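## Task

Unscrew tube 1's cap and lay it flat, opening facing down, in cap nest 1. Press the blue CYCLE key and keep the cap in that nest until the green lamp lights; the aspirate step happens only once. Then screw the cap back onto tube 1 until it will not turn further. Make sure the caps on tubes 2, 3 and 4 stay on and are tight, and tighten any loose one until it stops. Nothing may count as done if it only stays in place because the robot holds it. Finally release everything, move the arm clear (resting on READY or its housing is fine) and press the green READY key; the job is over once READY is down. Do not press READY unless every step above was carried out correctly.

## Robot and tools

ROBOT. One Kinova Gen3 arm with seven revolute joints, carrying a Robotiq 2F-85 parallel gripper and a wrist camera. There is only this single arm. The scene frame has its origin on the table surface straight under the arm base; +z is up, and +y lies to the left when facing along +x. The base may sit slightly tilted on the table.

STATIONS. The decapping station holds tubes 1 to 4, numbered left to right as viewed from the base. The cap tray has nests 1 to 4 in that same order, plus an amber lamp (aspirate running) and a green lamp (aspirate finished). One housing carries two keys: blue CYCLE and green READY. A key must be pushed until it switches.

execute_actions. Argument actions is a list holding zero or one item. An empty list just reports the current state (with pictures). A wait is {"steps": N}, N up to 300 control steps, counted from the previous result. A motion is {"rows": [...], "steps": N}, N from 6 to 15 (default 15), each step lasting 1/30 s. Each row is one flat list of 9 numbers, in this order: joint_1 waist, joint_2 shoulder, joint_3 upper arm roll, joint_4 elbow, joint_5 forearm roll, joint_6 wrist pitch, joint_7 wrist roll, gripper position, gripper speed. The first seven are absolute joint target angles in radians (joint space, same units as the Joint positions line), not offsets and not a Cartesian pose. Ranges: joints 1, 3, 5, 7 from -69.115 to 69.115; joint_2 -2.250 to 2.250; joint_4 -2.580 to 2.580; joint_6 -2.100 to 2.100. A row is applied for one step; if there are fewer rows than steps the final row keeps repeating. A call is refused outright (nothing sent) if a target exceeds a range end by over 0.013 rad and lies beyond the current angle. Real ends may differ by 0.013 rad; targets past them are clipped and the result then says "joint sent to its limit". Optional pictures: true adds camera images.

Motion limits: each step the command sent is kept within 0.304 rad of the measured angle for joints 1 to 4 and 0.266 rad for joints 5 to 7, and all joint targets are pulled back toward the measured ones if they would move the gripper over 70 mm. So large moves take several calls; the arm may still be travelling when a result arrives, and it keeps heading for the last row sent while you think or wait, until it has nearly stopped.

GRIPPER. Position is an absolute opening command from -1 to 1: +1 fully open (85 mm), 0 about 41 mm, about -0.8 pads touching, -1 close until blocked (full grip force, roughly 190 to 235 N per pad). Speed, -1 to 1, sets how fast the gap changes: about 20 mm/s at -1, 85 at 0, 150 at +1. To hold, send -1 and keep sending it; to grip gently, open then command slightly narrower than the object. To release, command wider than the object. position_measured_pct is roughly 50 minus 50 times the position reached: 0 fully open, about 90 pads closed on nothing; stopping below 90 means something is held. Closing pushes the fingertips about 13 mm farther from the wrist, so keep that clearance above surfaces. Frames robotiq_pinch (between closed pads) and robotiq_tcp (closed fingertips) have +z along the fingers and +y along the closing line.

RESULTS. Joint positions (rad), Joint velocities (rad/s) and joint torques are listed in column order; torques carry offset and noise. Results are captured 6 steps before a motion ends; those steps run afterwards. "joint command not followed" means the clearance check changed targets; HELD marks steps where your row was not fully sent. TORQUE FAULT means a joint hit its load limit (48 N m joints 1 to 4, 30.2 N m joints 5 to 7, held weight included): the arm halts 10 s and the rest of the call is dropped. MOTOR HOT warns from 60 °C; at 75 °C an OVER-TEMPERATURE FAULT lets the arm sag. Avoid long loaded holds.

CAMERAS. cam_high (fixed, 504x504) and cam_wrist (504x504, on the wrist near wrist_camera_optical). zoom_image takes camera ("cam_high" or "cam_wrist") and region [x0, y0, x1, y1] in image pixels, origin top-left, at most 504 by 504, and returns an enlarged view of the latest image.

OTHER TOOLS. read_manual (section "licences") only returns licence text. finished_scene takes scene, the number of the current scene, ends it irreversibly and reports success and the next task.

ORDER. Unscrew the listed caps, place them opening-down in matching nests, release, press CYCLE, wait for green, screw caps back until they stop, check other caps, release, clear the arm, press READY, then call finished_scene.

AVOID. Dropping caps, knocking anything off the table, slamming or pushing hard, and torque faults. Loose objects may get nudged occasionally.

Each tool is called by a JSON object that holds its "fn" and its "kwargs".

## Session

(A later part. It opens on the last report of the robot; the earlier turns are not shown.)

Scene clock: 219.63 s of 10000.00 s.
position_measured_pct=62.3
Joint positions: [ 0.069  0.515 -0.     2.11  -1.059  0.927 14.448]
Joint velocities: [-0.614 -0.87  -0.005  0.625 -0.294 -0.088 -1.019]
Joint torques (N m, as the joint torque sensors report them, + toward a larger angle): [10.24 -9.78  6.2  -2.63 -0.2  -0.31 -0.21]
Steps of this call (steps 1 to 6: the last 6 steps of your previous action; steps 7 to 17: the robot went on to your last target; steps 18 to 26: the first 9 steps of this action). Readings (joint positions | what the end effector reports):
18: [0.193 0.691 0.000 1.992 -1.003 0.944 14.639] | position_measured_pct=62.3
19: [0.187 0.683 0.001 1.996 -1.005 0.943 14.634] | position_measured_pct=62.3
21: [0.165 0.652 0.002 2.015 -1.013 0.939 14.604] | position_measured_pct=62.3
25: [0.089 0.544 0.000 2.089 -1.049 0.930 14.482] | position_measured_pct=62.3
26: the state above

{"fn": "execute_actions", "kwargs": {"actions": [{"rows": [[-0.0318,0.3842,0,2.2102,-1.1129,0.9080,14.08,-1,0],[-0.0373,0.3887,0,2.2122,-1.1216,0.9028,14.05,-1,0],[-0.0428,0.3932,0,2.2143,-1.1304,0.8976,14.02,-1,0],[-0.0483,0.3977,0,2.2163,-1.1391,0.8924,13.99,-1,0],[-0.0538,0.4023,0,2.2184,-1.1478,0.8873,13.96,-1,0],[-0.0593,0.4068,0,2.2204,-1.1565,0.8821,13.93,-1,0],[-0.0648,0.4113,0,2.2225,-1.1652,0.8769,13.90,-1,0],[-0.0703,0.4158,0,2.2245,-1.1740,0.8717,13.87,-1,0],[-0.0736,0.4185,0,2.2257,-1.1792,0.8686,13.84,-1,0],[-0.0769,0.4212,0,2.2270,-1.1844,0.8655,13.82,-1,0],[-0.0791,0.4230,0,2.2278,-1.1879,0.8634,13.81,-1,0],[-0.0813,0.4248,0,2.2286,-1.1914,0.8613,13.80,-1,0]], "steps": 15}], "pictures": true}}

Scene clock: 220.67 s of 10000.00 s.
position_measured_pct=62.3
Joint positions: [-0.063  0.41  -0.     2.222 -1.162  0.879 13.909]
Joint velocities: [-0.14   0.116 -0.004  0.057 -0.242 -0.142 -0.894]
Joint torques (N m, as the joint torque sensors report them, + toward a larger angle): [ 8.69 -9.36  5.47 -2.5  -0.2  -0.15 -0.23]
Steps of this call (steps 1 to 6: the last 6 steps of your previous action; steps 7 to 22: the robot went on to your last target; steps 23 to 31: the first 9 steps of this action). Readings (joint positions | what the end effector reports):
23: [-0.027 0.380 0.000 2.208 -1.105 0.913 14.114] | position_measured_pct=62.3
24: [-0.029 0.382 0.000 2.209 -1.107 0.911 14.104] | position_measured_pct=62.3
26: [-0.038 0.389 0.000 2.212 -1.120 0.904 14.057] | position_measured_pct=62.3
30: [-0.058 0.406 0.000 2.220 -1.154 0.884 13.939] | position_measured_pct=62.3
31: the state above

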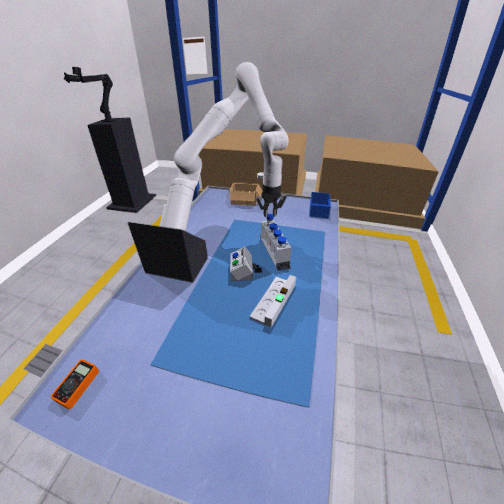

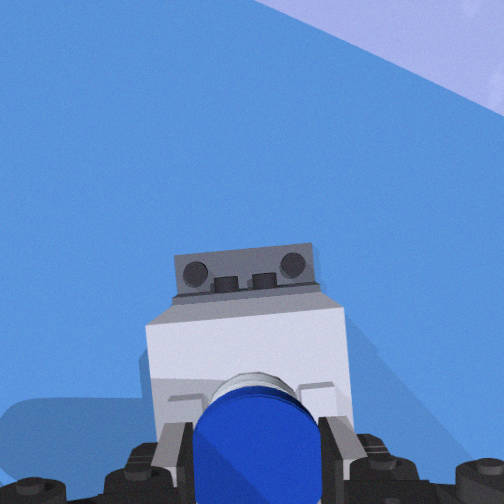

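{"fn": "execute_actions", "kwargs": {"actions": [{"rows": [[-0.0831,0.4262,0,2.2291,-1.1943,0.8599,13.80,-1,0],[-0.0849,0.4276,0,2.2296,-1.1972,0.8584,13.80,-1,0],[-0.0868,0.4289,0,2.2301,-1.2001,0.8570,13.80,-1,0],[-0.0886,0.4303,0,2.2305,-1.2031,0.8556,13.80,-1,0],[-0.0904,0.4317,0,2.2310,-1.2060,0.8541,13.80,-1,0],[-0.0922,0.4331,0,2.2315,-1.2089,0.8527,13.80,-1,0],[-0.0941,0.4344,0,2.2320,-1.2118,0.8513,13.80,-1,0],[-0.0959,0.4358,0,2.2325,-1.2147,0.8498,13.80,-1,0],[-0.0977,0.4372,0,2.2329,-1.2177,0.8484,13.80,-1,0],[-0.0995,0.4386,0,2.2334,-1.2206,0.8470,13.80,-1,0],[-0.1014,0.4399,0,2.2339,-1.2235,0.8455,13.80,-1,0]], "steps": 15}]}}

Scene clock: 222.97 s of 10000.00 s.
position_measured_pct=62.3
Joint positions: [-0.096  0.436  0.     2.233 -1.214  0.85  13.8  ]
Joint velocities: [-0.051  0.041  0.001  0.016 -0.086 -0.044  0.   ]
Joint torques (N m, as the joint torque sensors report them, + toward a larger angle): [ 8.01 -9.84  5.17 -2.05 -0.18  0.11 -0.33]
Steps of this call (steps 1 to 6: the last 6 steps of your previous action; steps 7 to 30: the robot went on to your last target; steps 31 to 60: nothing new was sent; steps 61 to 69: the first 9 steps of this action). Readings (joint positions | what the end effector reports):
61: [-0.082 0.425 0.000 2.229 -1.192 0.861 13.800] | position_measured_pct=62.3
62: [-0.084 0.427 0.000 2.229 -1.194 0.860 13.800] | position_measured_pct=62.3
64: [-0.087 0.429 0.000 2.230 -1.200 0.857 13.800] | position_measured_pct=62.3
68: [-0.094 0.434 0.000 2.232 -1.211 0.851 13.800] | position_measured_pct=62.3
69: the state above

{"fn": "execute_actions", "kwargs": {"actions": [{"rows": [[-0.1011,0.4417,0,2.2350,-1.2244,0.8437,13.80,-1,0],[-0.1011,0.4417,0,2.2350,-1.2244,0.8437,13.80,-1,0],[-0.1022,0.4427,0,2.2353,-1.2264,0.8429,13.80,-1,0],[-0.1033,0.4437,0,2.2356,-1.2283,0.8420,13.80,-1,0]], "steps": 12}]}}

Scene clock: 223.80 s of 10000.00 s.
position_measured_pct=62.3
Joint positions: [-0.101  0.44   0.001  2.237 -1.226  0.845 13.8  ]
Joint velocities: [ 0.002 -0.002 -0.005  0.006 -0.006 -0.009  0.   ]
Joint torques (N m, as the joint torque sensors report them, + toward a larger angle): [ 7.01 -6.65  3.95 -3.19 -1.25 -1.83 -0.36]
Steps of this call (steps 1 to 6: the last 6 steps of your previous action; steps 7 to 15: the robot went on to your last target; steps 16 to 19: nothing new was sent; steps 20 to 25: the first 6 steps of this action). Readings (joint positions | what the end effector reports):
20: [-0.100 0.440 0.001 2.235 -1.223 0.846 13.800] | position_measured_pct=62.3
21: [-0.100 0.440 0.001 2.235 -1.224 0.846 13.800] | position_measured_pct=62.3
23: [-0.101 0.440 0.001 2.236 -1.225 0.846 13.800] | position_measured_pct=62.3
25: the state above

{"fn": "execute_actions", "kwargs": {"actions": [], "pictures": true}}

Scene clock: 226.33 s of 10000.00 s.
position_measured_pct=62.3
Joint positions: [-0.101  0.439  0.001  2.237 -1.227  0.845 13.8  ]
Joint velocities: [-0.    -0.001  0.    -0.001  0.001  0.     0.   ]
Joint torques (N m, as the joint torque sensors report them, + toward a larger angle): [ 6.76 -6.38  3.94 -3.04 -1.13 -1.76 -0.31]
Kept back: nothing.
Steps of this call (steps 1 to 6: the last 6 steps of your previous action; steps 7 to 15: the robot went on to your last target; steps 16 to 76: nothing new was sent). Readings (joint positions | what the end effector reports):
1: [-0.101 0.439 0.001 2.237 -1.226 0.845 13.800] | position_measured_pct=62.3
2: [-0.101 0.439 0.001 2.237 -1.226 0.845 13.800] | position_measured_pct=62.3
4: [-0.101 0.439 0.001 2.237 -1.227 0.845 13.800] | position_measured_pct=62.3
8: [-0.101 0.439 0.001 2.237 -1.227 0.845 13.800] | position_measured_pct=62.3
76: the state above
The arm was judged still, so your last target was given up. Only a new action makes it travel on or press farther. Fingers that are still opening or closing keep moving.

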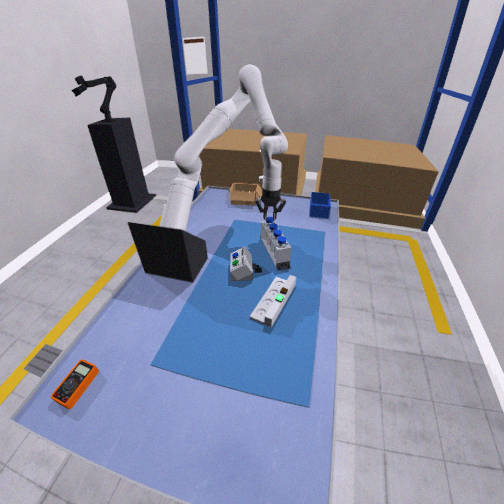

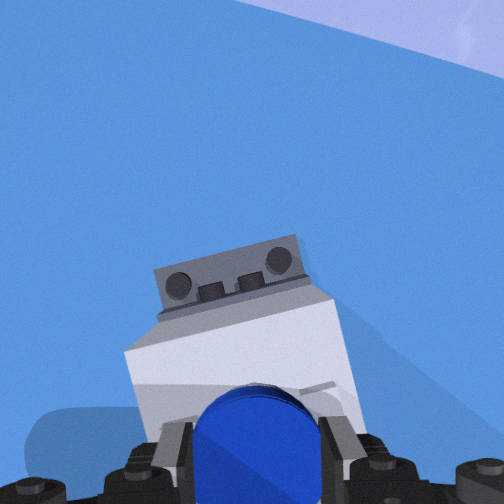

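{"fn": "execute_actions", "kwargs": {"actions": [{"rows": [[-0.0965,0.4350,0,2.2350,-1.2180,0.8480,13.80,-1,0],[-0.0941,0.4306,0,2.2372,-1.2119,0.8490,13.80,-1,0],[-0.0941,0.4306,0,2.2372,-1.2119,0.8490,13.80,-1,0],[-0.0941,0.4306,0,2.2372,-1.2119,0.8490,13.80,-1,0],[-0.0941,0.4306,0,2.2372,-1.2119,0.8490,13.80,-1,0],[-0.0941,0.4306,0,2.2372,-1.2119,0.8490,13.80,-1,0],[-0.0952,0.4316,0,2.2375,-1.2139,0.8482,13.80,-1,0],[-0.0963,0.4326,0,2.2378,-1.2158,0.8474,13.80,-1,0],[-0.0974,0.4335,0,2.2381,-1.2178,0.8465,13.80,-1,0],[-0.0985,0.4345,0,2.2384,-1.2197,0.8457,13.80,-1,0],[-0.0996,0.4355,0,2.2387,-1.2217,0.8449,13.80,-1,0],[-0.1007,0.4364,0,2.2390,-1.2236,0.8441,13.80,-1,0],[-0.1018,0.4374,0,2.2393,-1.2256,0.8432,13.80,-1,0],[-0.1029,0.4383,0,2.2396,-1.2275,0.8424,13.80,-1,0]], "steps": 15}]}}

{"fn": "execute_actions", "kwargs": {"actions": [{"rows": [[-0.1029,0.4383,0,2.2396,-1.2275,0.8424,13.80,-1,0]], "steps": 12}]}}

Scene clock: 231.03 s of 10000.00 s.
position_measured_pct=62.3
Joint positions: [-0.096  0.433  0.001  2.237 -1.216  0.847 13.8  ]
Joint velocities: [-0.03   0.027 -0.001  0.01  -0.054 -0.026 -0.   ]
Joint torques (N m, as the joint torque sensors report them, + toward a larger angle): [ 7.98 -9.23  4.62 -0.84 -0.04  0.3  -0.31]
Steps of this call (steps 1 to 132: nothing new was sent; steps 133 to 141: the first 9 steps of this action). Readings (joint positions | what the end effector reports):
133: [-0.100 0.438 0.001 2.237 -1.226 0.845 13.800] | position_measured_pct=62.3
134: [-0.096 0.433 0.000 2.237 -1.221 0.846 13.800] | position_measured_pct=62.3
136: [-0.094 0.430 0.001 2.237 -1.213 0.848 13.800] | position_measured_pct=62.3
140: [-0.095 0.432 0.001 2.237 -1.215 0.848 13.800] | position_measured_pct=62.3
141: the state above

Scene clock: 231.43 s of 10000.00 s.
position_measured_pct=62.3
Joint positions: [-0.102  0.437  0.001  2.239 -1.228  0.842 13.8  ]
Joint velocities: [-0.     0.001  0.001 -0.    -0.002  0.     0.   ]
Joint torques (N m, as the joint torque sensors report them, + toward a larger angle): [ 7.62 -8.69  4.39 -1.26 -0.14 -0.14 -0.37]
Steps of this call (steps 1 to 6: the last 6 steps of your previous action; steps 7 to 12: the first 6 steps of this action). Readings (joint positions | what the end effector reports):
7: [-0.102 0.437 0.001 2.239 -1.228 0.842 13.800] | position_measured_pct=62.3
8: [-0.102 0.437 0.001 2.239 -1.228 0.842 13.800] | position_measured_pct=62.3
10: [-0.102 0.437 0.001 2.239 -1.228 0.842 13.800] | position_measured_pct=62.3
12: the state above

{"fn": "execute_actions", "kwargs": {"actions": [{"rows": [[-0.1040,0.4393,0,2.2399,-1.2295,0.8416,13.80,-1,0],[-0.1051,0.4403,0,2.2402,-1.2314,0.8407,13.80,-1,0],[-0.1062,0.4413,0,2.2405,-1.2334,0.8399,13.80,-1,0]], "steps": 12}]}}

Scene clock: 231.93 s of 10000.00 s.
position_measured_pct=62.3
Joint positions: [-0.103  0.437  0.002  2.241 -1.232  0.842 13.8  ]
Joint velocities: [ 0.002 -0.002 -0.002  0.004 -0.003 -0.003 -0.001]
Joint torques (N m, as the joint torque sensors report them, + toward a larger angle): [ 5.93 -6.49  3.   -2.46 -0.87 -1.4  -0.31]
Steps of this call (steps 1 to 6: the last 6 steps of your previous action; steps 7 to 9: the robot went on to your last target; steps 10 to 15: the first 6 steps of this action). Readings (joint positions | what the end effector reports):
10: [-0.102 0.437 0.001 2.239 -1.228 0.842 13.800] | position_measured_pct=62.3
11: [-0.103 0.438 0.002 2.239 -1.229 0.842 13.800] | position_measured_pct=62.3
13: [-0.103 0.437 0.003 2.240 -1.231 0.842 13.800] | position_measured_pct=62.3
15: the state above

{"fn": "execute_actions", "kwargs": {"actions": [{"rows": [[-0.1040,0.4393,0,2.2399,-1.2295,0.8416,13.77,-1,0],[-0.1040,0.4393,0,2.2399,-1.2295,0.8416,13.735,-1,0],[-0.1041,0.4394,0,2.2399,-1.2296,0.8415,13.70,-1,0],[-0.1041,0.4394,0,2.2399,-1.2297,0.8415,13.665,-1,0],[-0.1042,0.4395,0,2.2399,-1.2298,0.8415,13.63,-1,0],[-0.1042,0.4395,0,2.2400,-1.2299,0.8414,13.595,-1,0],[-0.1043,0.4396,0,2.2400,-1.2300,0.8414,13.56,-1,0],[-0.1043,0.4396,0,2.2400,-1.2301,0.8414,13.525,-1,0],[-0.1044,0.4397,0,2.2400,-1.2302,0.8413,13.49,-1,0],[-0.1044,0.4397,0,2.2400,-1.2303,0.8413,13.455,-1,0],[-0.1045,0.4398,0,2.2400,-1.2304,0.8412,13.42,-1,0],[-0.1045,0.4398,0,2.2401,-1.2305,0.8412,13.385,-1,0],[-0.1046,0.4399,0,2.2401,-1.2306,0.8411,13.35,-1,0],[-0.1047,0.4399,0,2.2401,-1.2307,0.8411,13.315,-1,0],[-0.1047,0.4399,0,2.2401,-1.2307,0.8411,13.28,-1,0]], "steps": 15}]}}

{"fn": "execute_actions", "kwargs": {"actions": [{"rows": [[-0.1047,0.4399,0,2.2401,-1.2307,0.8411,13.28,-1,0]], "steps": 12}]}}

Scene clock: 235.00 s of 10000.00 s.
position_measured_pct=62.3
Joint positions: [-0.102  0.437  0.001  2.24  -1.23   0.842 13.577]
Joint velocities: [-0.001  0.001  0.001  0.001 -0.002 -0.    -1.024]
Joint torques (N m, as the joint torque sensors report them, + toward a larger angle): [ 6.92 -7.67  3.95 -1.44 -0.36 -0.47 -0.3 ]
Steps of this call (steps 1 to 6: the last 6 steps of your previous action; steps 7 to 15: the robot went on to your last target; steps 16 to 83: nothing new was sent; steps 84 to 92: the first 9 steps of this action). Readings (joint positions | what the end effector reports):
84: [-0.103 0.437 0.002 2.241 -1.232 0.842 13.799] | position_measured_pct=62.3
85: [-0.102 0.437 0.002 2.241 -1.231 0.842 13.789] | position_measured_pct=62.3
87: [-0.102 0.437 0.001 2.240 -1.230 0.842 13.742] | position_measured_pct=62.3
91: [-0.102 0.437 0.001 2.240 -1.230 0.842 13.611] | position_measured_pct=62.3
92: the state above

Scene clock: 235.40 s of 10000.00 s.
position_measured_pct=62.3
Joint positions: [-0.103  0.437  0.002  2.24  -1.23   0.842 13.28 ]
Joint velocities: [ 0.     0.     0.    -0.001  0.001  0.    -0.001]
Joint torques (N m, as the joint torque sensors report them, + toward a larger angle): [ 6.89 -7.86  3.9  -1.42 -0.46 -0.52 -0.24]
Steps of this call (steps 1 to 6: the last 6 steps of your previous action; steps 7 to 12: the first 6 steps of this action). Readings (joint positions | what the end effector reports):
7: [-0.103 0.437 0.002 2.240 -1.230 0.842 13.335] | position_measured_pct=62.3
8: [-0.103 0.437 0.002 2.240 -1.230 0.842 13.307] | position_measured_pct=62.3
10: [-0.103 0.437 0.002 2.240 -1.230 0.842 13.282] | position_measured_pct=62.3
12: the state above

{"fn": "execute_actions", "kwargs": {"actions": [{"rows": [[-0.1047,0.4399,0,2.2401,-1.2307,0.8411,13.245,-1,0],[-0.1047,0.4399,0,2.2401,-1.2307,0.8411,13.21,-1,0],[-0.1047,0.4399,0,2.2401,-1.2307,0.8411,13.175,-1,0],[-0.1047,0.4399,0,2.2401,-1.2307,0.8411,13.14,-1,0],[-0.1047,0.4399,0,2.2401,-1.2307,0.8411,13.105,-1,0],[-0.1047,0.4399,0,2.2401,-1.2307,0.8411,13.07,-1,0],[-0.1047,0.4399,0,2.2401,-1.2307,0.8411,13.035,-1,0],[-0.1047,0.4399,0,2.2401,-1.2307,0.8411,13.00,-1,0],[-0.1047,0.4399,0,2.2401,-1.2307,0.8411,12.965,-1,0],[-0.1047,0.4399,0,2.2401,-1.2307,0.8411,12.93,-1,0],[-0.1047,0.4399,0,2.2401,-1.2307,0.8411,12.895,-1,0],[-0.1047,0.4399,0,2.2401,-1.2307,0.8411,12.86,-1,0],[-0.1047,0.4399,0,2.2401,-1.2307,0.8411,12.825,-1,0],[-0.1047,0.4399,0,2.2401,-1.2307,0.8411,12.79,-1,0],[-0.1047,0.4399,0,2.2401,-1.2307,0.8411,12.755,-1,0]], "steps": 15}]}}

{"fn": "execute_actions", "kwargs": {"actions": [{"rows": [[-0.1047,0.4399,0,2.2401,-1.2307,0.8411,12.755,-1,0]], "steps": 12}]}}

Scene clock: 236.53 s of 10000.00 s.
position_measured_pct=62.3
Joint positions: [-0.103  0.438  0.002  2.239 -1.231  0.841 13.053]
Joint velocities: [-0.     0.003 -0.    -0.001 -0.    -0.001 -1.031]
Joint torques (N m, as the joint torque sensors report them, + toward a larger angle): [ 6.88 -7.76  3.9  -1.13 -0.29 -0.45 -0.22]
Steps of this call (steps 1 to 6: the last 6 steps of your previous action; steps 7 to 15: the robot went on to your last target; steps 16 to 25: nothing new was sent; steps 26 to 34: the first 9 steps of this action). Readings (joint positions | what the end effector reports):
26: [-0.103 0.437 0.002 2.240 -1.230 0.842 13.279] | position_measured_pct=62.3
27: [-0.103 0.437 0.002 2.240 -1.230 0.842 13.269] | position_measured_pct=62.3
29: [-0.103 0.437 0.002 2.240 -1.230 0.842 13.221] | position_measured_pct=62.3
33: [-0.103 0.438 0.002 2.239 -1.231 0.842 13.087] | position_measured_pct=62.3
34: the state above

Scene clock: 236.93 s of 10000.00 s.
position_measured_pct=62.3
Joint positions: [-0.103  0.438  0.001  2.239 -1.231  0.841 12.755]
Joint velocities: [ 0.     0.001  0.    -0.001  0.002  0.    -0.001]
Joint torques (N m, as the joint torque sensors report them, + toward a larger angle): [ 7.09 -8.02  4.   -1.05 -0.29 -0.41 -0.36]
Steps of this call (steps 1 to 6: the last 6 steps of your previous action; steps 7 to 12: the first 6 steps of this action). Readings (joint positions | what the end effector reports):
7: [-0.103 0.438 0.001 2.239 -1.231 0.841 12.810] | position_measured_pct=62.3
8: [-0.103 0.438 0.001 2.239 -1.231 0.841 12.782] | position_measured_pct=62.3
10: [-0.103 0.438 0.001 2.239 -1.231 0.841 12.757] | position_measured_pct=62.3
12: the state above

{"fn": "execute_actions", "kwargs": {"actions": [{"rows": [[-0.1047,0.4399,0,2.2401,-1.2307,0.8411,12.72,-1,0],[-0.1048,0.4400,0,2.2401,-1.2308,0.8411,12.685,-1,0],[-0.1048,0.4400,0,2.2401,-1.2309,0.8410,12.65,-1,0],[-0.1049,0.4401,0,2.2402,-1.2310,0.8410,12.615,-1,0],[-0.1049,0.4401,0,2.2402,-1.2311,0.8409,12.58,-1,0],[-0.1050,0.4402,0,2.2402,-1.2312,0.8409,12.545,-1,0],[-0.1050,0.4402,0,2.2402,-1.2313,0.8408,12.51,-1,0],[-0.1051,0.4403,0,2.2402,-1.2314,0.8408,12.475,-1,0],[-0.1051,0.4403,0,2.2402,-1.2315,0.8407,12.44,-1,0],[-0.1052,0.4404,0,2.2403,-1.2316,0.8407,12.405,-1,0],[-0.1052,0.4404,0,2.2403,-1.2317,0.8406,12.37,-1,0],[-0.1053,0.4405,0,2.2403,-1.2318,0.8406,12.335,-1,0],[-0.1053,0.4405,0,2.2403,-1.2319,0.8406,12.30,-1,0],[-0.1054,0.4405,0,2.2403,-1.2319,0.8406,12.265,-1,0],[-0.1054,0.4405,0,2.2403,-1.2319,0.8406,12.23,-1,0]], "steps": 15}]}}

{"fn": "execute_actions", "kwargs": {"actions": [{"rows": [[-0.1054,0.4405,0,2.2403,-1.2319,0.8406,12.23,-1,0]], "steps": 12}], "pictures": true}}

Scene clock: 238.33 s of 10000.00 s.
position_measured_pct=62.3
Joint positions: [-0.103  0.438  0.002  2.239 -1.231  0.841 12.528]
Joint velocities: [ 0.     0.001  0.002  0.    -0.002 -0.002 -1.031]
Joint torques (N m, as the joint torque sensors report them, + toward a larger angle): [ 6.85 -7.81  3.69 -1.05 -0.3  -0.48 -0.45]
Steps of this call (steps 1 to 6: the last 6 steps of your previous action; steps 7 to 15: the robot went on to your last target; steps 16 to 33: nothing new was sent; steps 34 to 42: the first 9 steps of this action). Readings (joint positions | what the end effector reports):
34: [-0.103 0.438 0.001 2.239 -1.231 0.841 12.754] | position_measured_pct=62.3
35: [-0.103 0.438 0.001 2.239 -1.231 0.841 12.744] | position_measured_pct=62.3
37: [-0.103 0.438 0.001 2.239 -1.231 0.841 12.696] | position_measured_pct=62.3
41: [-0.103 0.438 0.002 2.239 -1.231 0.841 12.562] | position_measured_pct=62.3
42: the state above

Scene clock: 238.73 s of 10000.00 s.
position_measured_pct=62.3
Joint positions: [-0.103  0.438  0.002  2.24  -1.232  0.84  12.23 ]
Joint velocities: [-0.     0.002  0.    -0.    -0.     0.    -0.001]
Joint torques (N m, as the joint torque sensors report them, + toward a larger angle): [ 6.72 -8.    3.51 -1.34 -0.36 -0.14 -0.38]
Steps of this call (steps 1 to 6: the last 6 steps of your previous action; steps 7 to 12: the first 6 steps of this action). Readings (joint positions | what the end effector reports):
7: [-0.103 0.438 0.002 2.240 -1.232 0.841 12.285] | position_measured_pct=62.3
8: [-0.103 0.438 0.002 2.240 -1.232 0.841 12.257] | position_measured_pct=62.3
10: [-0.103 0.438 0.002 2.240 -1.232 0.840 12.232] | position_measured_pct=62.3
12: the state above

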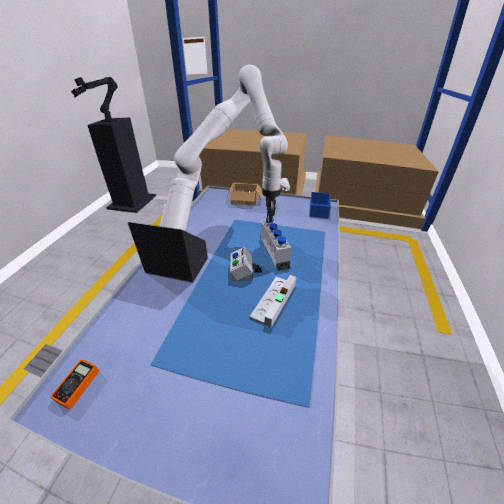

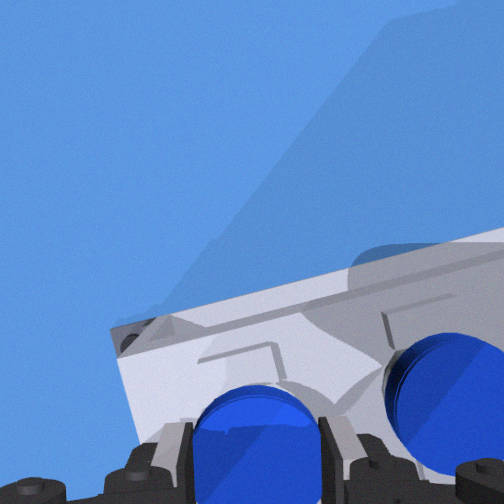

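{"fn": "execute_actions", "kwargs": {"actions": [{"rows": [[-0.1062,0.4412,0,2.2405,-1.2333,0.8400,11.70,-1,0]], "steps": 15}]}}

{"fn": "execute_actions", "kwargs": {"actions": [{"rows": [[-0.1070,0.4419,0,2.2407,-1.2347,0.8394,11.17,-1,0]], "steps": 15}]}}

Scene clock: 240.83 s of 10000.00 s.
position_measured_pct=62.3
Joint positions: [-0.103  0.439  0.002  2.24  -1.233  0.84  11.968]
Joint velocities: [-0.     0.001 -0.001  0.001 -0.003 -0.001 -1.215]
Joint torques (N m, as the joint torque sensors report them, + toward a larger angle): [ 6.81 -7.8   3.46 -1.45 -0.47 -0.09 -0.45]
Steps of this call (steps 1 to 6: the last 6 steps of your previous action; steps 7 to 15: the robot went on to your last target; steps 16 to 54: nothing new was sent; steps 55 to 63: the first 9 steps of this action). Readings (joint positions | what the end effector reports):
55: [-0.103 0.438 0.002 2.240 -1.232 0.840 12.229] | position_measured_pct=62.3
56: [-0.103 0.438 0.002 2.240 -1.232 0.840 12.219] | position_measured_pct=62.3
58: [-0.103 0.438 0.002 2.240 -1.232 0.840 12.169] | position_measured_pct=62.3
62: [-0.103 0.439 0.002 2.240 -1.232 0.840 12.009] | position_measured_pct=62.3
63: the state above

Scene clock: 241.33 s of 10000.00 s.
position_measured_pct=62.3
Joint positions: [-0.104  0.439  0.002  2.24  -1.234  0.84  11.402]
Joint velocities: [-0.     0.002 -0.     0.    -0.002 -0.002 -1.216]
Joint torques (N m, as the joint torque sensors report them, + toward a larger angle): [ 6.54 -7.73  3.47 -1.53 -0.39 -0.37 -0.59]
Steps of this call (steps 1 to 6: the last 6 steps of your previous action; steps 7 to 15: the first 9 steps of this action). Readings (joint positions | what the end effector reports):
7: [-0.104 0.439 0.002 2.240 -1.233 0.840 11.710] | position_measured_pct=62.3
8: [-0.104 0.439 0.002 2.240 -1.233 0.840 11.682] | position_measured_pct=62.3
10: [-0.104 0.439 0.002 2.240 -1.233 0.840 11.605] | position_measured_pct=62.3
14: [-0.104 0.439 0.002 2.240 -1.234 0.840 11.442] | position_measured_pct=62.3
15: the state above

{"fn": "execute_actions", "kwargs": {"actions": [{"rows": [[-0.1070,0.4419,0,2.2407,-1.2347,0.8394,10.64,-1,0]], "steps": 15}]}}

{"fn": "execute_actions", "kwargs": {"actions": [{"rows": [[-0.1070,0.4419,0,2.2407,-1.2347,0.8394,10.11,-1,0]], "steps": 15}]}}

Scene clock: 242.10 s of 10000.00 s.
position_measured_pct=62.3
Joint positions: [-0.104  0.44   0.002  2.24  -1.235  0.839 10.909]
Joint velocities: [-0.001  0.002 -0.001 -0.002 -0.001 -0.002 -1.215]
Joint torques (N m, as the joint torque sensors report them, + toward a larger angle): [ 6.74 -8.    3.66 -1.29 -0.32  0.21 -0.96]
Steps of this call (steps 1 to 6: the last 6 steps of your previous action; steps 7 to 14: the robot went on to your last target; steps 15 to 23: the first 9 steps of this action). Readings (joint positions | what the end effector reports):
15: [-0.104 0.439 0.002 2.240 -1.235 0.839 11.169] | position_measured_pct=62.3
16: [-0.104 0.439 0.002 2.240 -1.235 0.839 11.160] | position_measured_pct=62.3
18: [-0.104 0.440 0.002 2.240 -1.235 0.839 11.109] | position_measured_pct=62.3
22: [-0.104 0.440 0.002 2.240 -1.235 0.839 10.949] | position_measured_pct=62.3
23: the state above

Scene clock: 242.60 s of 10000.00 s.
position_measured_pct=62.3
Joint positions: [-0.105  0.44   0.002  2.24  -1.235  0.838 10.342]
Joint velocities: [-0.    -0.    -0.    -0.    -0.001 -0.001 -1.216]
Joint torques (N m, as the joint torque sensors report them, + toward a larger angle): [ 7.29 -8.14  3.71 -1.45 -0.27  0.45 -0.52]
Steps of this call (steps 1 to 6: the last 6 steps of your previous action; steps 7 to 15: the first 9 steps of this action). Readings (joint positions | what the end effector reports):
7: [-0.105 0.440 0.002 2.240 -1.235 0.838 10.651] | position_measured_pct=62.3
8: [-0.105 0.440 0.002 2.240 -1.235 0.838 10.622] | position_measured_pct=62.3
10: [-0.105 0.440 0.002 2.240 -1.235 0.838 10.545] | position_measured_pct=62.3
14: [-0.105 0.440 0.002 2.240 -1.235 0.838 10.382] | position_measured_pct=62.3
15: the state above

{"fn": "execute_actions", "kwargs": {"actions": [{"rows": [[-0.1075,0.4424,0,2.2408,-1.2356,0.8390,9.58,-1,0]], "steps": 15}]}}

{"fn": "execute_actions", "kwargs": {"actions": [{"rows": [[-0.1082,0.4430,0,2.2410,-1.2369,0.8385,9.05,-1,0]], "steps": 15}]}}

Scene clock: 243.17 s of 10000.00 s.
position_measured_pct=62.3
Joint positions: [-0.105  0.441  0.002  2.24  -1.235  0.838  9.848]
Joint velocities: [-0.002  0.003  0.     0.001 -0.002 -0.    -1.216]
Joint torques (N m, as the joint torque sensors report them, + toward a larger angle): [ 7.1  -8.96  3.71 -1.33 -0.27  0.43 -0.31]
Steps of this call (steps 1 to 6: the last 6 steps of your previous action; steps 7 to 8: the robot went on to your last target; steps 9 to 17: the first 9 steps of this action). Readings (joint positions | what the end effector reports):
9: [-0.105 0.441 0.002 2.240 -1.235 0.838 10.109] | position_measured_pct=62.3
10: [-0.105 0.441 0.002 2.240 -1.235 0.838 10.100] | position_measured_pct=62.3
12: [-0.105 0.441 0.002 2.240 -1.235 0.838 10.049] | position_measured_pct=62.3
16: [-0.105 0.441 0.002 2.240 -1.235 0.838 9.889] | position_measured_pct=62.3
17: the state above

Scene clock: 243.67 s of 10000.00 s.
position_measured_pct=62.3
Joint positions: [-0.106  0.442  0.002  2.24  -1.236  0.838  9.281]
Joint velocities: [-0.001  0.    -0.     0.001 -0.002  0.    -1.216]
Joint torques (N m, as the joint torque sensors report them, + toward a larger angle): [ 7.05 -8.85  3.67 -1.35 -0.39  0.24 -0.28]
Steps of this call (steps 1 to 6: the last 6 steps of your previous action; steps 7 to 15: the first 9 steps of this action). Readings (joint positions | what the end effector reports):
7: [-0.106 0.441 0.002 2.240 -1.235 0.838 9.590] | position_measured_pct=62.3
8: [-0.106 0.441 0.002 2.240 -1.235 0.838 9.561] | position_measured_pct=62.3
10: [-0.106 0.442 0.002 2.240 -1.236 0.838 9.484] | position_measured_pct=62.3
14: [-0.106 0.442 0.002 2.240 -1.236 0.838 9.322] | position_measured_pct=62.3
15: the state above

{"fn": "execute_actions", "kwargs": {"actions": [{"rows": [[-0.1089,0.4436,0,2.2412,-1.2381,0.8380,8.55,-1,0]], "steps": 15}]}}

{"fn": "execute_actions", "kwargs": {"actions": [{"rows": [[-0.1093,0.4440,0,2.2413,-1.2389,0.8377,8.25,-1,0]], "steps": 15}]}}

Scene clock: 244.23 s of 10000.00 s.
position_measured_pct=62.3
Joint positions: [-0.107  0.442  0.002  2.241 -1.237  0.838  8.788]
Joint velocities: [-0.002  0.002 -0.    -0.001 -0.004 -0.001 -1.215]
Joint torques (N m, as the joint torque sensors report them, + toward a larger angle): [ 7.06 -8.5   3.8  -1.14 -0.42  0.04 -0.23]
Steps of this call (steps 1 to 6: the last 6 steps of your previous action; steps 7 to 8: the robot went on to your last target; steps 9 to 17: the first 9 steps of this action). Readings (joint positions | what the end effector reports):
9: [-0.106 0.442 0.002 2.241 -1.237 0.838 9.049] | position_measured_pct=62.3
10: [-0.106 0.442 0.002 2.241 -1.237 0.838 9.039] | position_measured_pct=62.3
12: [-0.106 0.442 0.002 2.241 -1.237 0.838 8.989] | position_measured_pct=62.3
16: [-0.107 0.442 0.002 2.241 -1.237 0.838 8.829] | position_measured_pct=62.3
17: the state above

Scene clock: 244.73 s of 10000.00 s.
position_measured_pct=62.3
Joint positions: [-0.107  0.443  0.002  2.241 -1.239  0.837  8.275]
Joint velocities: [-0.002  0.002 -0.    -0.002 -0.003 -0.001 -0.681]
Joint torques (N m, as the joint torque sensors report them, + toward a larger angle): [ 6.94 -8.71  3.72 -1.26 -0.3  -0.02 -0.43]
Steps of this call (steps 1 to 6: the last 6 steps of your previous action; steps 7 to 15: the first 9 steps of this action). Readings (joint positions | what the end effector reports):
7: [-0.107 0.442 0.002 2.241 -1.238 0.837 8.551] | position_measured_pct=62.3
8: [-0.107 0.442 0.002 2.241 -1.238 0.837 8.531] | position_measured_pct=62.3
10: [-0.107 0.442 0.002 2.241 -1.238 0.837 8.462] | position_measured_pct=62.3
14: [-0.107 0.443 0.002 2.241 -1.239 0.837 8.303] | position_measured_pct=62.3
15: the state above

Now slower toward the expected stop.

{"fn": "execute_actions", "kwargs": {"actions": [{"rows": [[-0.1094,0.4441,0,2.2413,-1.2391,0.8376,8.22,-1,0],[-0.1094,0.4441,0,2.2413,-1.2391,0.8376,8.19,-1,0],[-0.1094,0.4441,0,2.2413,-1.2392,0.8376,8.16,-1,0],[-0.1095,0.4442,0,2.2413,-1.2393,0.8376,8.13,-1,0],[-0.1095,0.4442,0,2.2413,-1.2393,0.8375,8.10,-1,0],[-0.1096,0.4442,0,2.2414,-1.2394,0.8375,8.07,-1,0],[-0.1096,0.4443,0,2.2414,-1.2395,0.8375,8.04,-1,0],[-0.1096,0.4443,0,2.2414,-1.2396,0.8374,8.01,-1,0],[-0.1097,0.4443,0,2.2414,-1.2396,0.8374,7.98,-1,0],[-0.1097,0.4444,0,2.2414,-1.2397,0.8374,7.95,-1,0]], "steps": 15}]}}

{"fn": "execute_actions", "kwargs": {"actions": [{"rows": [[-0.1097,0.4444,0,2.2414,-1.2397,0.8374,7.95,-1,0]], "steps": 9}]}}

Scene clock: 245.50 s of 10000.00 s.
position_measured_pct=62.3
Joint positions: [-0.108  0.443  0.002  2.241 -1.239  0.837  8.049]
Joint velocities: [-0.001  0.002 -0.001 -0.001 -0.004 -0.002 -0.888]
Joint torques (N m, as the joint torque sensors report them, + toward a larger angle): [ 6.85 -8.63  3.82 -1.22 -0.41  0.3  -0.41]
Steps of this call (steps 1 to 6: the last 6 steps of your previous action; steps 7 to 14: the robot went on to your last target; steps 15 to 23: the first 9 steps of this action). Readings (joint positions | what the end effector reports):
15: [-0.107 0.443 0.002 2.241 -1.239 0.837 8.249] | position_measured_pct=62.3
16: [-0.107 0.443 0.002 2.241 -1.239 0.837 8.240] | position_measured_pct=62.3
18: [-0.107 0.443 0.002 2.241 -1.239 0.837 8.194] | position_measured_pct=62.3
22: [-0.108 0.443 0.002 2.241 -1.239 0.837 8.079] | position_measured_pct=62.3
23: the state above

Scene clock: 245.80 s of 10000.00 s.
position_measured_pct=62.3
Joint positions: [-0.108  0.443  0.002  2.241 -1.24   0.837  7.95 ]
Joint velocities: [-0.    -0.001 -0.    -0.001  0.    -0.    -0.   ]
Joint torques (N m, as the joint torque sensors report them, + toward a larger angle): [ 6.96 -8.53  3.71 -1.36 -0.35  0.1  -0.49]
Steps of this call (steps 1 to 6: the last 6 steps of your previous action; steps 7 to 9: the first 3 steps of this action). Readings (joint positions | what the end effector reports):
7: [-0.108 0.443 0.002 2.241 -1.240 0.837 7.950] | position_measured_pct=62.3
8: [-0.108 0.443 0.002 2.241 -1.240 0.837 7.950] | position_measured_pct=62.3
9: the state above

{"fn": "execute_actions", "kwargs": {"actions": [{"rows": [[-0.1097,0.4444,0,2.2414,-1.2398,0.8374,7.93,-1,0],[-0.1098,0.4444,0,2.2414,-1.2398,0.8373,7.905,-1,0],[-0.1098,0.4445,0,2.2414,-1.2399,0.8373,7.88,-1,0],[-0.1098,0.4445,0,2.2414,-1.2399,0.8373,7.855,-1,0],[-0.1099,0.4445,0,2.2415,-1.2400,0.8372,7.83,-1,0],[-0.1099,0.4446,0,2.2415,-1.2401,0.8372,7.805,-1,0],[-0.1099,0.4446,0,2.2415,-1.2401,0.8372,7.78,-1,0],[-0.1100,0.4446,0,2.2415,-1.2402,0.8372,7.755,-1,0],[-0.1100,0.4447,0,2.2415,-1.2403,0.8371,7.73,-1,0],[-0.1100,0.4447,0,2.2415,-1.2403,0.8371,7.705,-1,0]], "steps": 15}]}}

{"fn": "execute_actions", "kwargs": {"actions": [{"rows": [[-0.1100,0.4447,0,2.2415,-1.2403,0.8371,7.705,-1,0]], "steps": 9}]}}

Scene clock: 246.50 s of 10000.00 s.
position_measured_pct=62.3
Joint positions: [-0.108  0.443  0.002  2.241 -1.24   0.837  7.782]
Joint velocities: [-0.002  0.     0.001 -0.001 -0.002 -0.    -0.739]
Joint torques (N m, as the joint torque sensors report them, + toward a larger angle): [ 7.01 -8.27  3.39 -1.55 -0.48  0.1  -0.32]
Steps of this call (steps 1 to 6: the last 6 steps of your previous action; steps 7 to 12: the robot went on to your last target; steps 13 to 21: the first 9 steps of this action). Readings (joint positions | what the end effector reports):
13: [-0.108 0.443 0.002 2.241 -1.240 0.837 7.949] | position_measured_pct=62.3
14: [-0.108 0.443 0.002 2.241 -1.240 0.837 7.940] | position_measured_pct=62.3
16: [-0.108 0.443 0.002 2.241 -1.240 0.837 7.901] | position_measured_pct=62.3
20: [-0.108 0.443 0.002 2.241 -1.240 0.837 7.807] | position_measured_pct=62.3
21: the state above

Scene clock: 246.80 s of 10000.00 s.
position_measured_pct=62.3
Joint positions: [-0.108  0.443  0.002  2.241 -1.24   0.837  7.705]
Joint velocities: [-0.001  0.001 -0.    -0.     0.     0.     0.   ]
Joint torques (N m, as the joint torque sensors report them, + toward a larger angle): [ 6.69 -8.32  3.54 -1.65 -0.44  0.09 -0.47]
Steps of this call (steps 1 to 6: the last 6 steps of your previous action; steps 7 to 9: the first 3 steps of this action). Readings (joint positions | what the end effector reports):
7: [-0.108 0.443 0.002 2.241 -1.240 0.837 7.705] | position_measured_pct=62.3
8: [-0.108 0.443 0.002 2.241 -1.240 0.837 7.705] | position_measured_pct=62.3
9: the state above

{"fn": "execute_actions", "kwargs": {"actions": [{"rows": [[-0.1100,0.4447,0,2.2415,-1.2404,0.8371,7.685,-1,0],[-0.1101,0.4447,0,2.2415,-1.2404,0.8370,7.66,-1,0],[-0.1101,0.4448,0,2.2415,-1.2405,0.8370,7.635,-1,0],[-0.1101,0.4448,0,2.2415,-1.2405,0.8370,7.61,-1,0],[-0.1102,0.4448,0,2.2416,-1.2406,0.8369,7.585,-1,0],[-0.1102,0.4449,0,2.2416,-1.2407,0.8369,7.56,-1,0],[-0.1102,0.4449,0,2.2416,-1.2407,0.8369,7.535,-1,0],[-0.1103,0.4449,0,2.2416,-1.2408,0.8369,7.51,-1,0],[-0.1103,0.4450,0,2.2416,-1.2409,0.8368,7.485,-1,0],[-0.1103,0.4450,0,2.2416,-1.2409,0.8368,7.46,-1,0]], "steps": 15}]}}

{"fn": "execute_actions", "kwargs": {"actions": [{"rows": [[-0.1103,0.4450,0,2.2416,-1.2409,0.8368,7.46,-1,0]], "steps": 9}]}}

Scene clock: 247.70 s of 10000.00 s.
position_measured_pct=62.3
Joint positions: [-0.108  0.443  0.002  2.242 -1.24   0.836  7.537]
Joint velocities: [-0.002  0.     0.001 -0.001 -0.001 -0.002 -0.739]
Joint torques (N m, as the joint torque sensors report them, + toward a larger angle): [ 6.64 -8.13  3.55 -1.84 -0.36  0.18 -0.68]
Steps of this call (steps 1 to 6: the last 6 steps of your previous action; steps 7 to 15: the robot went on to your last target; steps 16 to 18: nothing new was sent; steps 19 to 27: the first 9 steps of this action). Readings (joint positions | what the end effector reports):
19: [-0.108 0.443 0.002 2.241 -1.240 0.837 7.704] | position_measured_pct=62.3
20: [-0.108 0.443 0.002 2.241 -1.240 0.837 7.695] | position_measured_pct=62.3
22: [-0.108 0.443 0.002 2.241 -1.240 0.837 7.657] | position_measured_pct=62.3
26: [-0.108 0.443 0.002 2.242 -1.240 0.836 7.562] | position_measured_pct=62.3
27: the state above

Scene clock: 248.00 s of 10000.00 s.
position_measured_pct=62.3
Joint positions: [-0.108  0.443  0.002  2.242 -1.241  0.836  7.461]
Joint velocities: [-0.001  0.    -0.    -0.001  0.     0.    -0.   ]
Joint torques (N m, as the joint torque sensors report them, + toward a larger angle): [ 6.81 -8.15  3.66 -1.66 -0.32  0.16 -0.53]
Steps of this call (steps 1 to 6: the last 6 steps of your previous action; steps 7 to 9: the first 3 steps of this action). Readings (joint positions | what the end effector reports):
7: [-0.108 0.443 0.002 2.242 -1.241 0.836 7.461] | position_measured_pct=62.3
8: [-0.108 0.443 0.002 2.242 -1.241 0.836 7.461] | position_measured_pct=62.3
9: the state above

{"fn": "execute_actions", "kwargs": {"actions": [{"rows": [[-0.1103,0.4450,0,2.2416,-1.2409,0.8368,7.43,-1,0],[-0.1103,0.4450,0,2.2416,-1.2409,0.8368,7.40,-1,0],[-0.1103,0.4450,0,2.2416,-1.2409,0.8368,7.37,-1,0],[-0.1103,0.4450,0,2.2416,-1.2409,0.8368,7.34,-1,0],[-0.1103,0.4450,0,2.2416,-1.2409,0.8368,7.31,-1,0],[-0.1103,0.4450,0,2.2416,-1.2409,0.8368,7.28,-1,0],[-0.1103,0.4450,0,2.2416,-1.2409,0.8368,7.25,-1,0],[-0.1103,0.4450,0,2.2416,-1.2409,0.8368,7.22,-1,0],[-0.1103,0.4450,0,2.2416,-1.2409,0.8368,7.19,-1,0],[-0.1103,0.4450,0,2.2416,-1.2409,0.8368,7.16,-1,0]], "steps": 15}]}}

{"fn": "execute_actions", "kwargs": {"actions": [{"rows": [[-0.1103,0.4450,0,2.2416,-1.2409,0.8368,7.16,-1,0]], "steps": 9}]}}

Scene clock: 248.87 s of 10000.00 s.
position_measured_pct=62.3
Joint positions: [-0.109  0.442  0.001  2.24  -1.237  0.836  7.263]
Joint velocities: [-0.001 -0.001  0.004  0.003  0.005 -0.009 -0.887]
Joint torques (N m, as the joint torque sensors report them, + toward a larger angle): [ 8.21 -6.79  4.29 -0.33 -2.03  0.47 -2.37]
Steps of this call (steps 1 to 6: the last 6 steps of your previous action; steps 7 to 15: the robot went on to your last target; steps 16 to 17: nothing new was sent; steps 18 to 26: the first 9 steps of this action). Readings (joint positions | what the end effector reports):
18: [-0.108 0.443 0.002 2.242 -1.241 0.836 7.459] | position_measured_pct=62.3
19: [-0.108 0.443 0.002 2.242 -1.241 0.836 7.450] | position_measured_pct=62.3
21: [-0.108 0.443 0.002 2.241 -1.240 0.836 7.405] | position_measured_pct=62.3
25: [-0.109 0.442 0.001 2.240 -1.237 0.836 7.293] | position_measured_pct=62.3
26: the state above

Scene clock: 249.17 s of 10000.00 s.
position_measured_pct=62.3
Joint positions: [-0.109  0.441  0.001  2.239 -1.237  0.836  7.164]
Joint velocities: [-0.    -0.     0.    -0.001 -0.001 -0.001 -0.   ]
Joint torques (N m, as the joint torque sensors report them, + toward a larger angle): [ 7.98 -6.61  4.54  0.08 -1.91  0.02 -2.42]
Steps of this call (steps 1 to 6: the last 6 steps of your previous action; steps 7 to 9: the first 3 steps of this action). Readings (joint positions | what the end effector reports):
7: [-0.109 0.441 0.001 2.239 -1.237 0.836 7.164] | position_measured_pct=62.3
8: [-0.109 0.441 0.001 2.239 -1.237 0.836 7.164] | position_measured_pct=62.3
9: the state above

{"fn": "execute_actions", "kwargs": {"actions": [{"rows": [[-0.1098,0.4445,0,2.2415,-1.2400,0.8372,7.19,-1,0],[-0.1093,0.4440,0,2.2413,-1.2390,0.8376,7.21,-1,0],[-0.1090,0.4438,0,2.2412,-1.2384,0.8378,7.23,-1,0]], "steps": 12}]}}

Scene clock: 249.97 s of 10000.00 s.
position_measured_pct=62.3
Joint positions: [-0.108  0.442  0.001  2.241 -1.241  0.838  7.226]
Joint velocities: [ 0.008  0.009  0.006  0.007 -0.022  0.012  0.04 ]
Joint torques (N m, as the joint torque sensors report them, + toward a larger angle): [ 6.79 -9.05  4.1  -1.97  1.2  -0.74  1.13]
Steps of this call (steps 1 to 6: the last 6 steps of your previous action; steps 7 to 15: the robot went on to your last target; steps 16 to 18: nothing new was sent; steps 19 to 24: the first 6 steps of this action). Readings (joint positions | what the end effector reports):
19: [-0.109 0.441 0.001 2.239 -1.237 0.836 7.166] | position_measured_pct=62.3
20: [-0.109 0.441 0.001 2.239 -1.238 0.837 7.174] | position_measured_pct=62.3
22: [-0.108 0.441 0.001 2.240 -1.239 0.837 7.210] | position_measured_pct=62.3
24: the state above

{"fn": "execute_actions", "kwargs": {"actions": [{"rows": [[-0.1090,0.4438,0,2.2412,-1.2384,0.8378,7.22,-1,0],[-0.1090,0.4438,0,2.2412,-1.2384,0.8378,7.21,-1,0],[-0.1090,0.4438,0,2.2412,-1.2384,0.8378,7.20,-1,0],[-0.1090,0.4438,0,2.2412,-1.2384,0.8378,7.19,-1,0],[-0.1090,0.4438,0,2.2412,-1.2384,0.8378,7.18,-1,0]], "steps": 12}]}}

Scene clock: 250.53 s of 10000.00 s.
position_measured_pct=62.3
Joint positions: [-0.108  0.442  0.     2.239 -1.238  0.838  7.187]
Joint velocities: [-0.007 -0.005 -0.004 -0.011  0.022 -0.008 -0.183]
Joint torques (N m, as the joint torque sensors report them, + toward a larger angle): [ 8.31 -7.92  4.77  0.35 -0.71 -0.19 -1.27]
Steps of this call (steps 1 to 6: the last 6 steps of your previous action; steps 7 to 11: the robot went on to your last target; steps 12 to 17: the first 6 steps of this action). Readings (joint positions | what the end effector reports):
12: [-0.107 0.443 0.001 2.241 -1.242 0.839 7.226] | position_measured_pct=62.3
13: [-0.107 0.443 0.001 2.241 -1.241 0.839 7.220] | position_measured_pct=62.3
15: [-0.107 0.442 0.001 2.240 -1.240 0.838 7.204] | position_measured_pct=62.3
17: the state above

{"fn": "execute_actions", "kwargs": {"actions": [{"rows": [[-0.1090,0.4438,0,2.2412,-1.2384,0.8378,7.18,-1,0]], "steps": 10}]}}

Scene clock: 250.87 s of 10000.00 s.
position_measured_pct=62.3
Joint positions: [-0.109  0.441  0.     2.239 -1.237  0.837  7.183]
Joint velocities: [ 0.     0.001 -0.     0.     0.     0.    -0.   ]
Joint torques (N m, as the joint torque sensors report them, + toward a larger angle): [ 8.37 -7.78  4.82 -0.06 -0.89  0.07 -1.54]
Steps of this call (steps 1 to 6: the last 6 steps of your previous action; steps 7 to 10: the first 4 steps of this action). Readings (joint positions | what the end effector reports):
7: [-0.109 0.441 0.000 2.239 -1.237 0.837 7.183] | position_measured_pct=62.3
8: [-0.109 0.441 0.000 2.239 -1.237 0.837 7.183] | position_measured_pct=62.3
10: the state above

{"fn": "execute_actions", "kwargs": {"actions": [{"rows": [[-0.1090,0.4438,0,2.2412,-1.2384,0.8378,7.19,-1,0],[-0.1090,0.4438,0,2.2412,-1.2384,0.8378,7.20,-1,0],[-0.1090,0.4438,0,2.2412,-1.2384,0.8378,7.20,-1,0],[-0.1090,0.4438,0,2.2412,-1.2384,0.8378,7.20,-1,0],[-0.1090,0.4438,0,2.2412,-1.2384,0.8378,7.20,0.3,0]], "steps": 15}], "pictures": true}}

Scene clock: 251.50 s of 10000.00 s.
position_measured_pct=55.2
Joint positions: [-0.109  0.443 -0.     2.24  -1.239  0.837  7.2  ]
Joint velocities: [ 0.001  0.002  0.003  0.015  0.017  0.009 -0.001]
Joint torques (N m, as the joint torque sensors report them, + toward a larger angle): [ 8.56 -9.95  5.14 -1.44 -0.18 -0.05 -0.37]
Steps of this call (steps 1 to 6: the last 6 steps of your previous action; steps 7 to 10: the robot went on to your last target; steps 11 to 19: the first 9 steps of this action). Readings (joint positions | what the end effector reports):
11: [-0.109 0.441 0.000 2.239 -1.237 0.837 7.184] | position_measured_pct=62.3
12: [-0.108 0.441 0.000 2.239 -1.237 0.837 7.190] | position_measured_pct=62.3
14: [-0.108 0.442 0.001 2.240 -1.239 0.838 7.199] | position_measured_pct=62.3
18: [-0.109 0.443 -0.000 2.240 -1.240 0.837 7.200] | position_measured_pct=57.5
19: the state above

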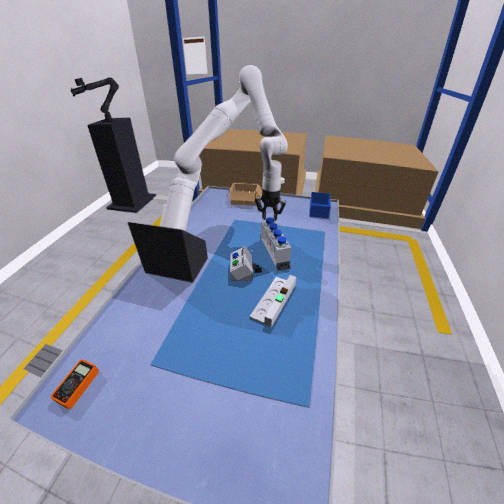

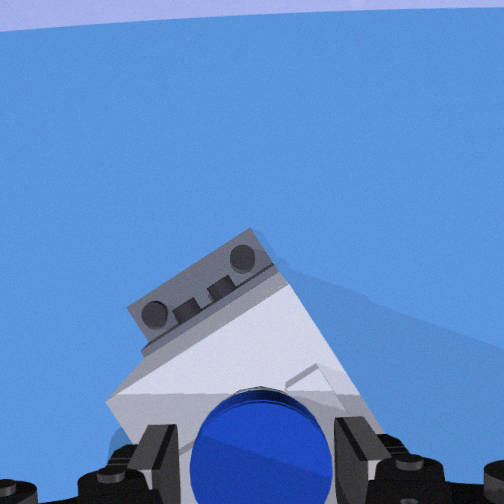

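{"fn": "zoom_image", "kwargs": {"camera": "cam_wrist", "region": [140, 360, 380, 504]}}

{"fn": "zoom_image", "kwargs": {"camera": "cam_high", "region": [240, 190, 320, 280]}}

Region (140, 360, 380, 504) of cam_wrist's 504x504 image, scaled by 2.100; it fills the top 302 rows of this view, and the rest is white.

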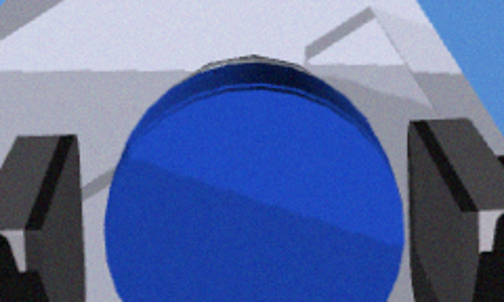

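Region (240, 190, 320, 280) of cam_high's 504x504 image, scaled by 5.600, with more detail than that image has.

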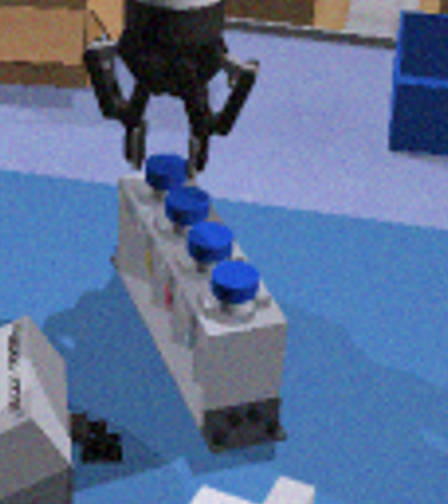

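{"fn": "execute_actions", "kwargs": {"actions": [{"rows": [[-0.1040,0.4400,0,2.2380,-1.2290,0.8430,7.24,0.3,0],[-0.0990,0.4360,0,2.2350,-1.2200,0.8480,7.29,0.3,0],[-0.0930,0.4320,0,2.2320,-1.2100,0.8530,7.34,0.3,0],[-0.0870,0.4280,0,2.2300,-1.2000,0.8580,7.39,0.3,0],[-0.0813,0.4248,0,2.2286,-1.1914,0.8613,7.44,0.3,0],[-0.0722,0.4372,0,2.2231,-1.1900,0.8625,7.48,0.3,0],[-0.0630,0.4496,0,2.2176,-1.1886,0.8636,7.52,0.3,0],[-0.0539,0.4620,0,2.2121,-1.1872,0.8648,7.56,0.3,0],[-0.0447,0.4744,0,2.2066,-1.1858,0.8660,7.60,0.3,0],[-0.0356,0.4868,0,2.2012,-1.1844,0.8672,7.64,0.3,0],[-0.0265,0.4992,0,2.1957,-1.1829,0.8683,7.68,0.3,0],[-0.0173,0.5116,0,2.1902,-1.1815,0.8695,7.72,0.3,0],[-0.0082,0.5240,0,2.1847,-1.1801,0.8707,7.75,0.3,0],[0.0010,0.5364,0,2.1792,-1.1787,0.8718,7.78,0.3,0],[0.0101,0.5488,0,2.1737,-1.1773,0.8730,7.80,0.3,0]], "steps": 15}]}}

{"fn": "execute_actions", "kwargs": {"actions": [{"rows": [[0.0101,0.5488,0,2.1737,-1.1773,0.8730,7.80,0.3,0]], "steps": 15}], "pictures": true}}

Scene clock: 257.47 s of 10000.00 s.
position_measured_pct=34.9
Joint positions: [-0.071  0.438 -0.     2.223 -1.195  0.861  7.462]
Joint velocities: [ 0.231  0.156  0.001 -0.138  0.096  0.058  1.215]
Joint torques (N m, as the joint torque sensors report them, + toward a larger angle): [ 8.95 -7.83  5.42 -2.38 -0.24 -0.5  -0.51]
Steps of this call (steps 1 to 6: the last 6 steps of your previous action; steps 7 to 15: the robot went on to your last target; steps 16 to 170: nothing new was sent; steps 171 to 179: the first 9 steps of this action). Readings (joint positions | what the end effector reports):
171: [-0.109 0.444 -0.000 2.241 -1.238 0.838 7.201] | position_measured_pct=34.9
172: [-0.107 0.442 -0.000 2.240 -1.236 0.839 7.211] | position_measured_pct=34.9
174: [-0.100 0.437 -0.000 2.237 -1.225 0.845 7.261] | position_measured_pct=34.9
178: [-0.078 0.434 -0.000 2.227 -1.199 0.858 7.421] | position_measured_pct=34.9
179: the state above

Scene clock: 257.97 s of 10000.00 s.
position_measured_pct=34.9
Joint positions: [ 0.009  0.547  0.     2.174 -1.177  0.873  7.8  ]
Joint velocities: [ 0.012  0.013 -0.001  0.001  0.     0.     0.   ]
Joint torques (N m, as the joint torque sensors report them, + toward a larger angle): [ 10.08 -10.14   5.4   -2.27  -0.29  -0.16  -0.28]
Steps of this call (steps 1 to 6: the last 6 steps of your previous action; steps 7 to 15: the first 9 steps of this action). Readings (joint positions | what the end effector reports):
7: [-0.007 0.526 -0.000 2.184 -1.180 0.871 7.743] | position_measured_pct=34.9
8: [0.001 0.536 0.001 2.179 -1.179 0.871 7.772] | position_measured_pct=34.9
10: [0.006 0.543 0.001 2.175 -1.177 0.872 7.798] | position_measured_pct=34.9
14: [0.008 0.547 0.000 2.174 -1.177 0.873 7.800] | position_measured_pct=34.9
15: the state above

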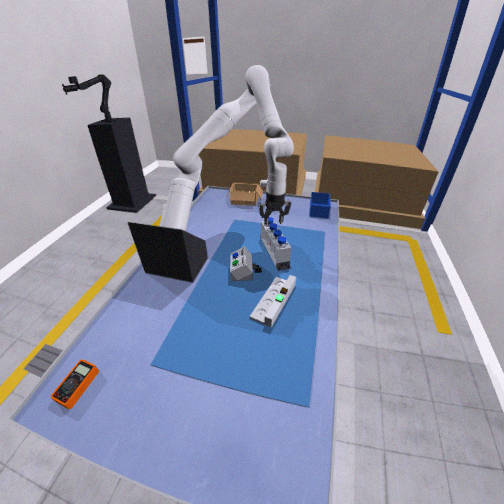

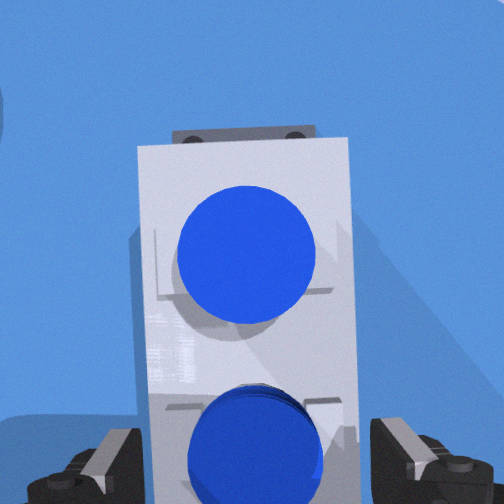

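{"fn": "zoom_image", "kwargs": {"camera": "cam_wrist", "region": [160, 170, 350, 504]}}

Region (160, 170, 350, 504) of cam_wrist's 504x504 image, scaled by 1.509; it fills the left 287 columns of this view, and the rest is white.

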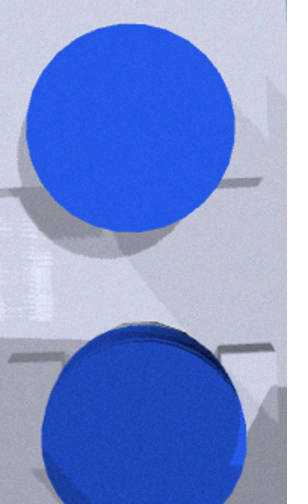

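{"fn": "execute_actions", "kwargs": {"actions": [{"rows": [[0.0060,0.5524,0,2.1749,-1.1843,0.8697,7.806,0.3,0],[0.0019,0.5561,0,2.1762,-1.1914,0.8664,7.812,0.3,0],[-0.0022,0.5597,0,2.1774,-1.1984,0.8631,7.818,0.3,0],[-0.0063,0.5633,0,2.1786,-1.2055,0.8598,7.824,0.3,0],[-0.0103,0.5669,0,2.1798,-1.2125,0.8565,7.830,0.3,0],[-0.0144,0.5706,0,2.1811,-1.2195,0.8532,7.835,0.3,0],[-0.0175,0.5733,0,2.1820,-1.2248,0.8507,7.840,0.3,0],[-0.0205,0.5760,0,2.1829,-1.2301,0.8482,7.844,0.3,0],[-0.0205,0.5760,0,2.1829,-1.2301,0.8482,7.844,0.3,0],[-0.0205,0.5760,0,2.1829,-1.2301,0.8482,7.844,-1,0]], "steps": 15}]}}

{"fn": "execute_actions", "kwargs": {"actions": [{"rows": [[-0.0205,0.5760,0,2.1829,-1.2301,0.8482,7.844,-1,0]], "steps": 15}]}}

Scene clock: 259.40 s of 10000.00 s.
position_measured_pct=34.9
Joint positions: [-0.019  0.575 -0.     2.182 -1.228  0.849  7.842]
Joint velocities: [-0.019  0.028 -0.016  0.017 -0.088 -0.038  0.074]
Joint torques (N m, as the joint torque sensors report them, + toward a larger angle): [ 10.88 -11.45   6.05  -1.95  -0.21  -0.17  -0.38]
Steps of this call (steps 1 to 6: the last 6 steps of your previous action; steps 7 to 15: the robot went on to your last target; steps 16 to 34: nothing new was sent; steps 35 to 43: the first 9 steps of this action). Readings (joint positions | what the end effector reports):
35: [0.009 0.550 0.000 2.174 -1.179 0.872 7.801] | position_measured_pct=34.9
36: [0.005 0.553 0.000 2.175 -1.183 0.870 7.805] | position_measured_pct=34.9
38: [-0.002 0.560 0.000 2.177 -1.196 0.864 7.816] | position_measured_pct=34.9
42: [-0.017 0.573 -0.000 2.182 -1.223 0.852 7.838] | position_measured_pct=34.9
43: the state above

Scene clock: 259.90 s of 10000.00 s.
position_measured_pct=61.1
Joint positions: [-0.019  0.574  0.001  2.183 -1.23   0.849  7.844]
Joint velocities: [ 0.    -0.    -0.001  0.    -0.    -0.001 -0.   ]
Joint torques (N m, as the joint torque sensors report them, + toward a larger angle): [ 8.85 -8.84  4.8  -2.15 -0.5  -0.75 -0.36]
Steps of this call (steps 1 to 6: the last 6 steps of your previous action; steps 7 to 15: the first 9 steps of this action). Readings (joint positions | what the end effector reports):
7: [-0.020 0.576 -0.000 2.183 -1.230 0.848 7.844] | position_measured_pct=48.0
8: [-0.020 0.576 -0.000 2.183 -1.230 0.848 7.844] | position_measured_pct=50.8
10: [-0.020 0.575 0.000 2.183 -1.230 0.849 7.844] | position_measured_pct=56.7
14: [-0.019 0.574 0.001 2.183 -1.230 0.849 7.844] | position_measured_pct=61.1
15: the state above


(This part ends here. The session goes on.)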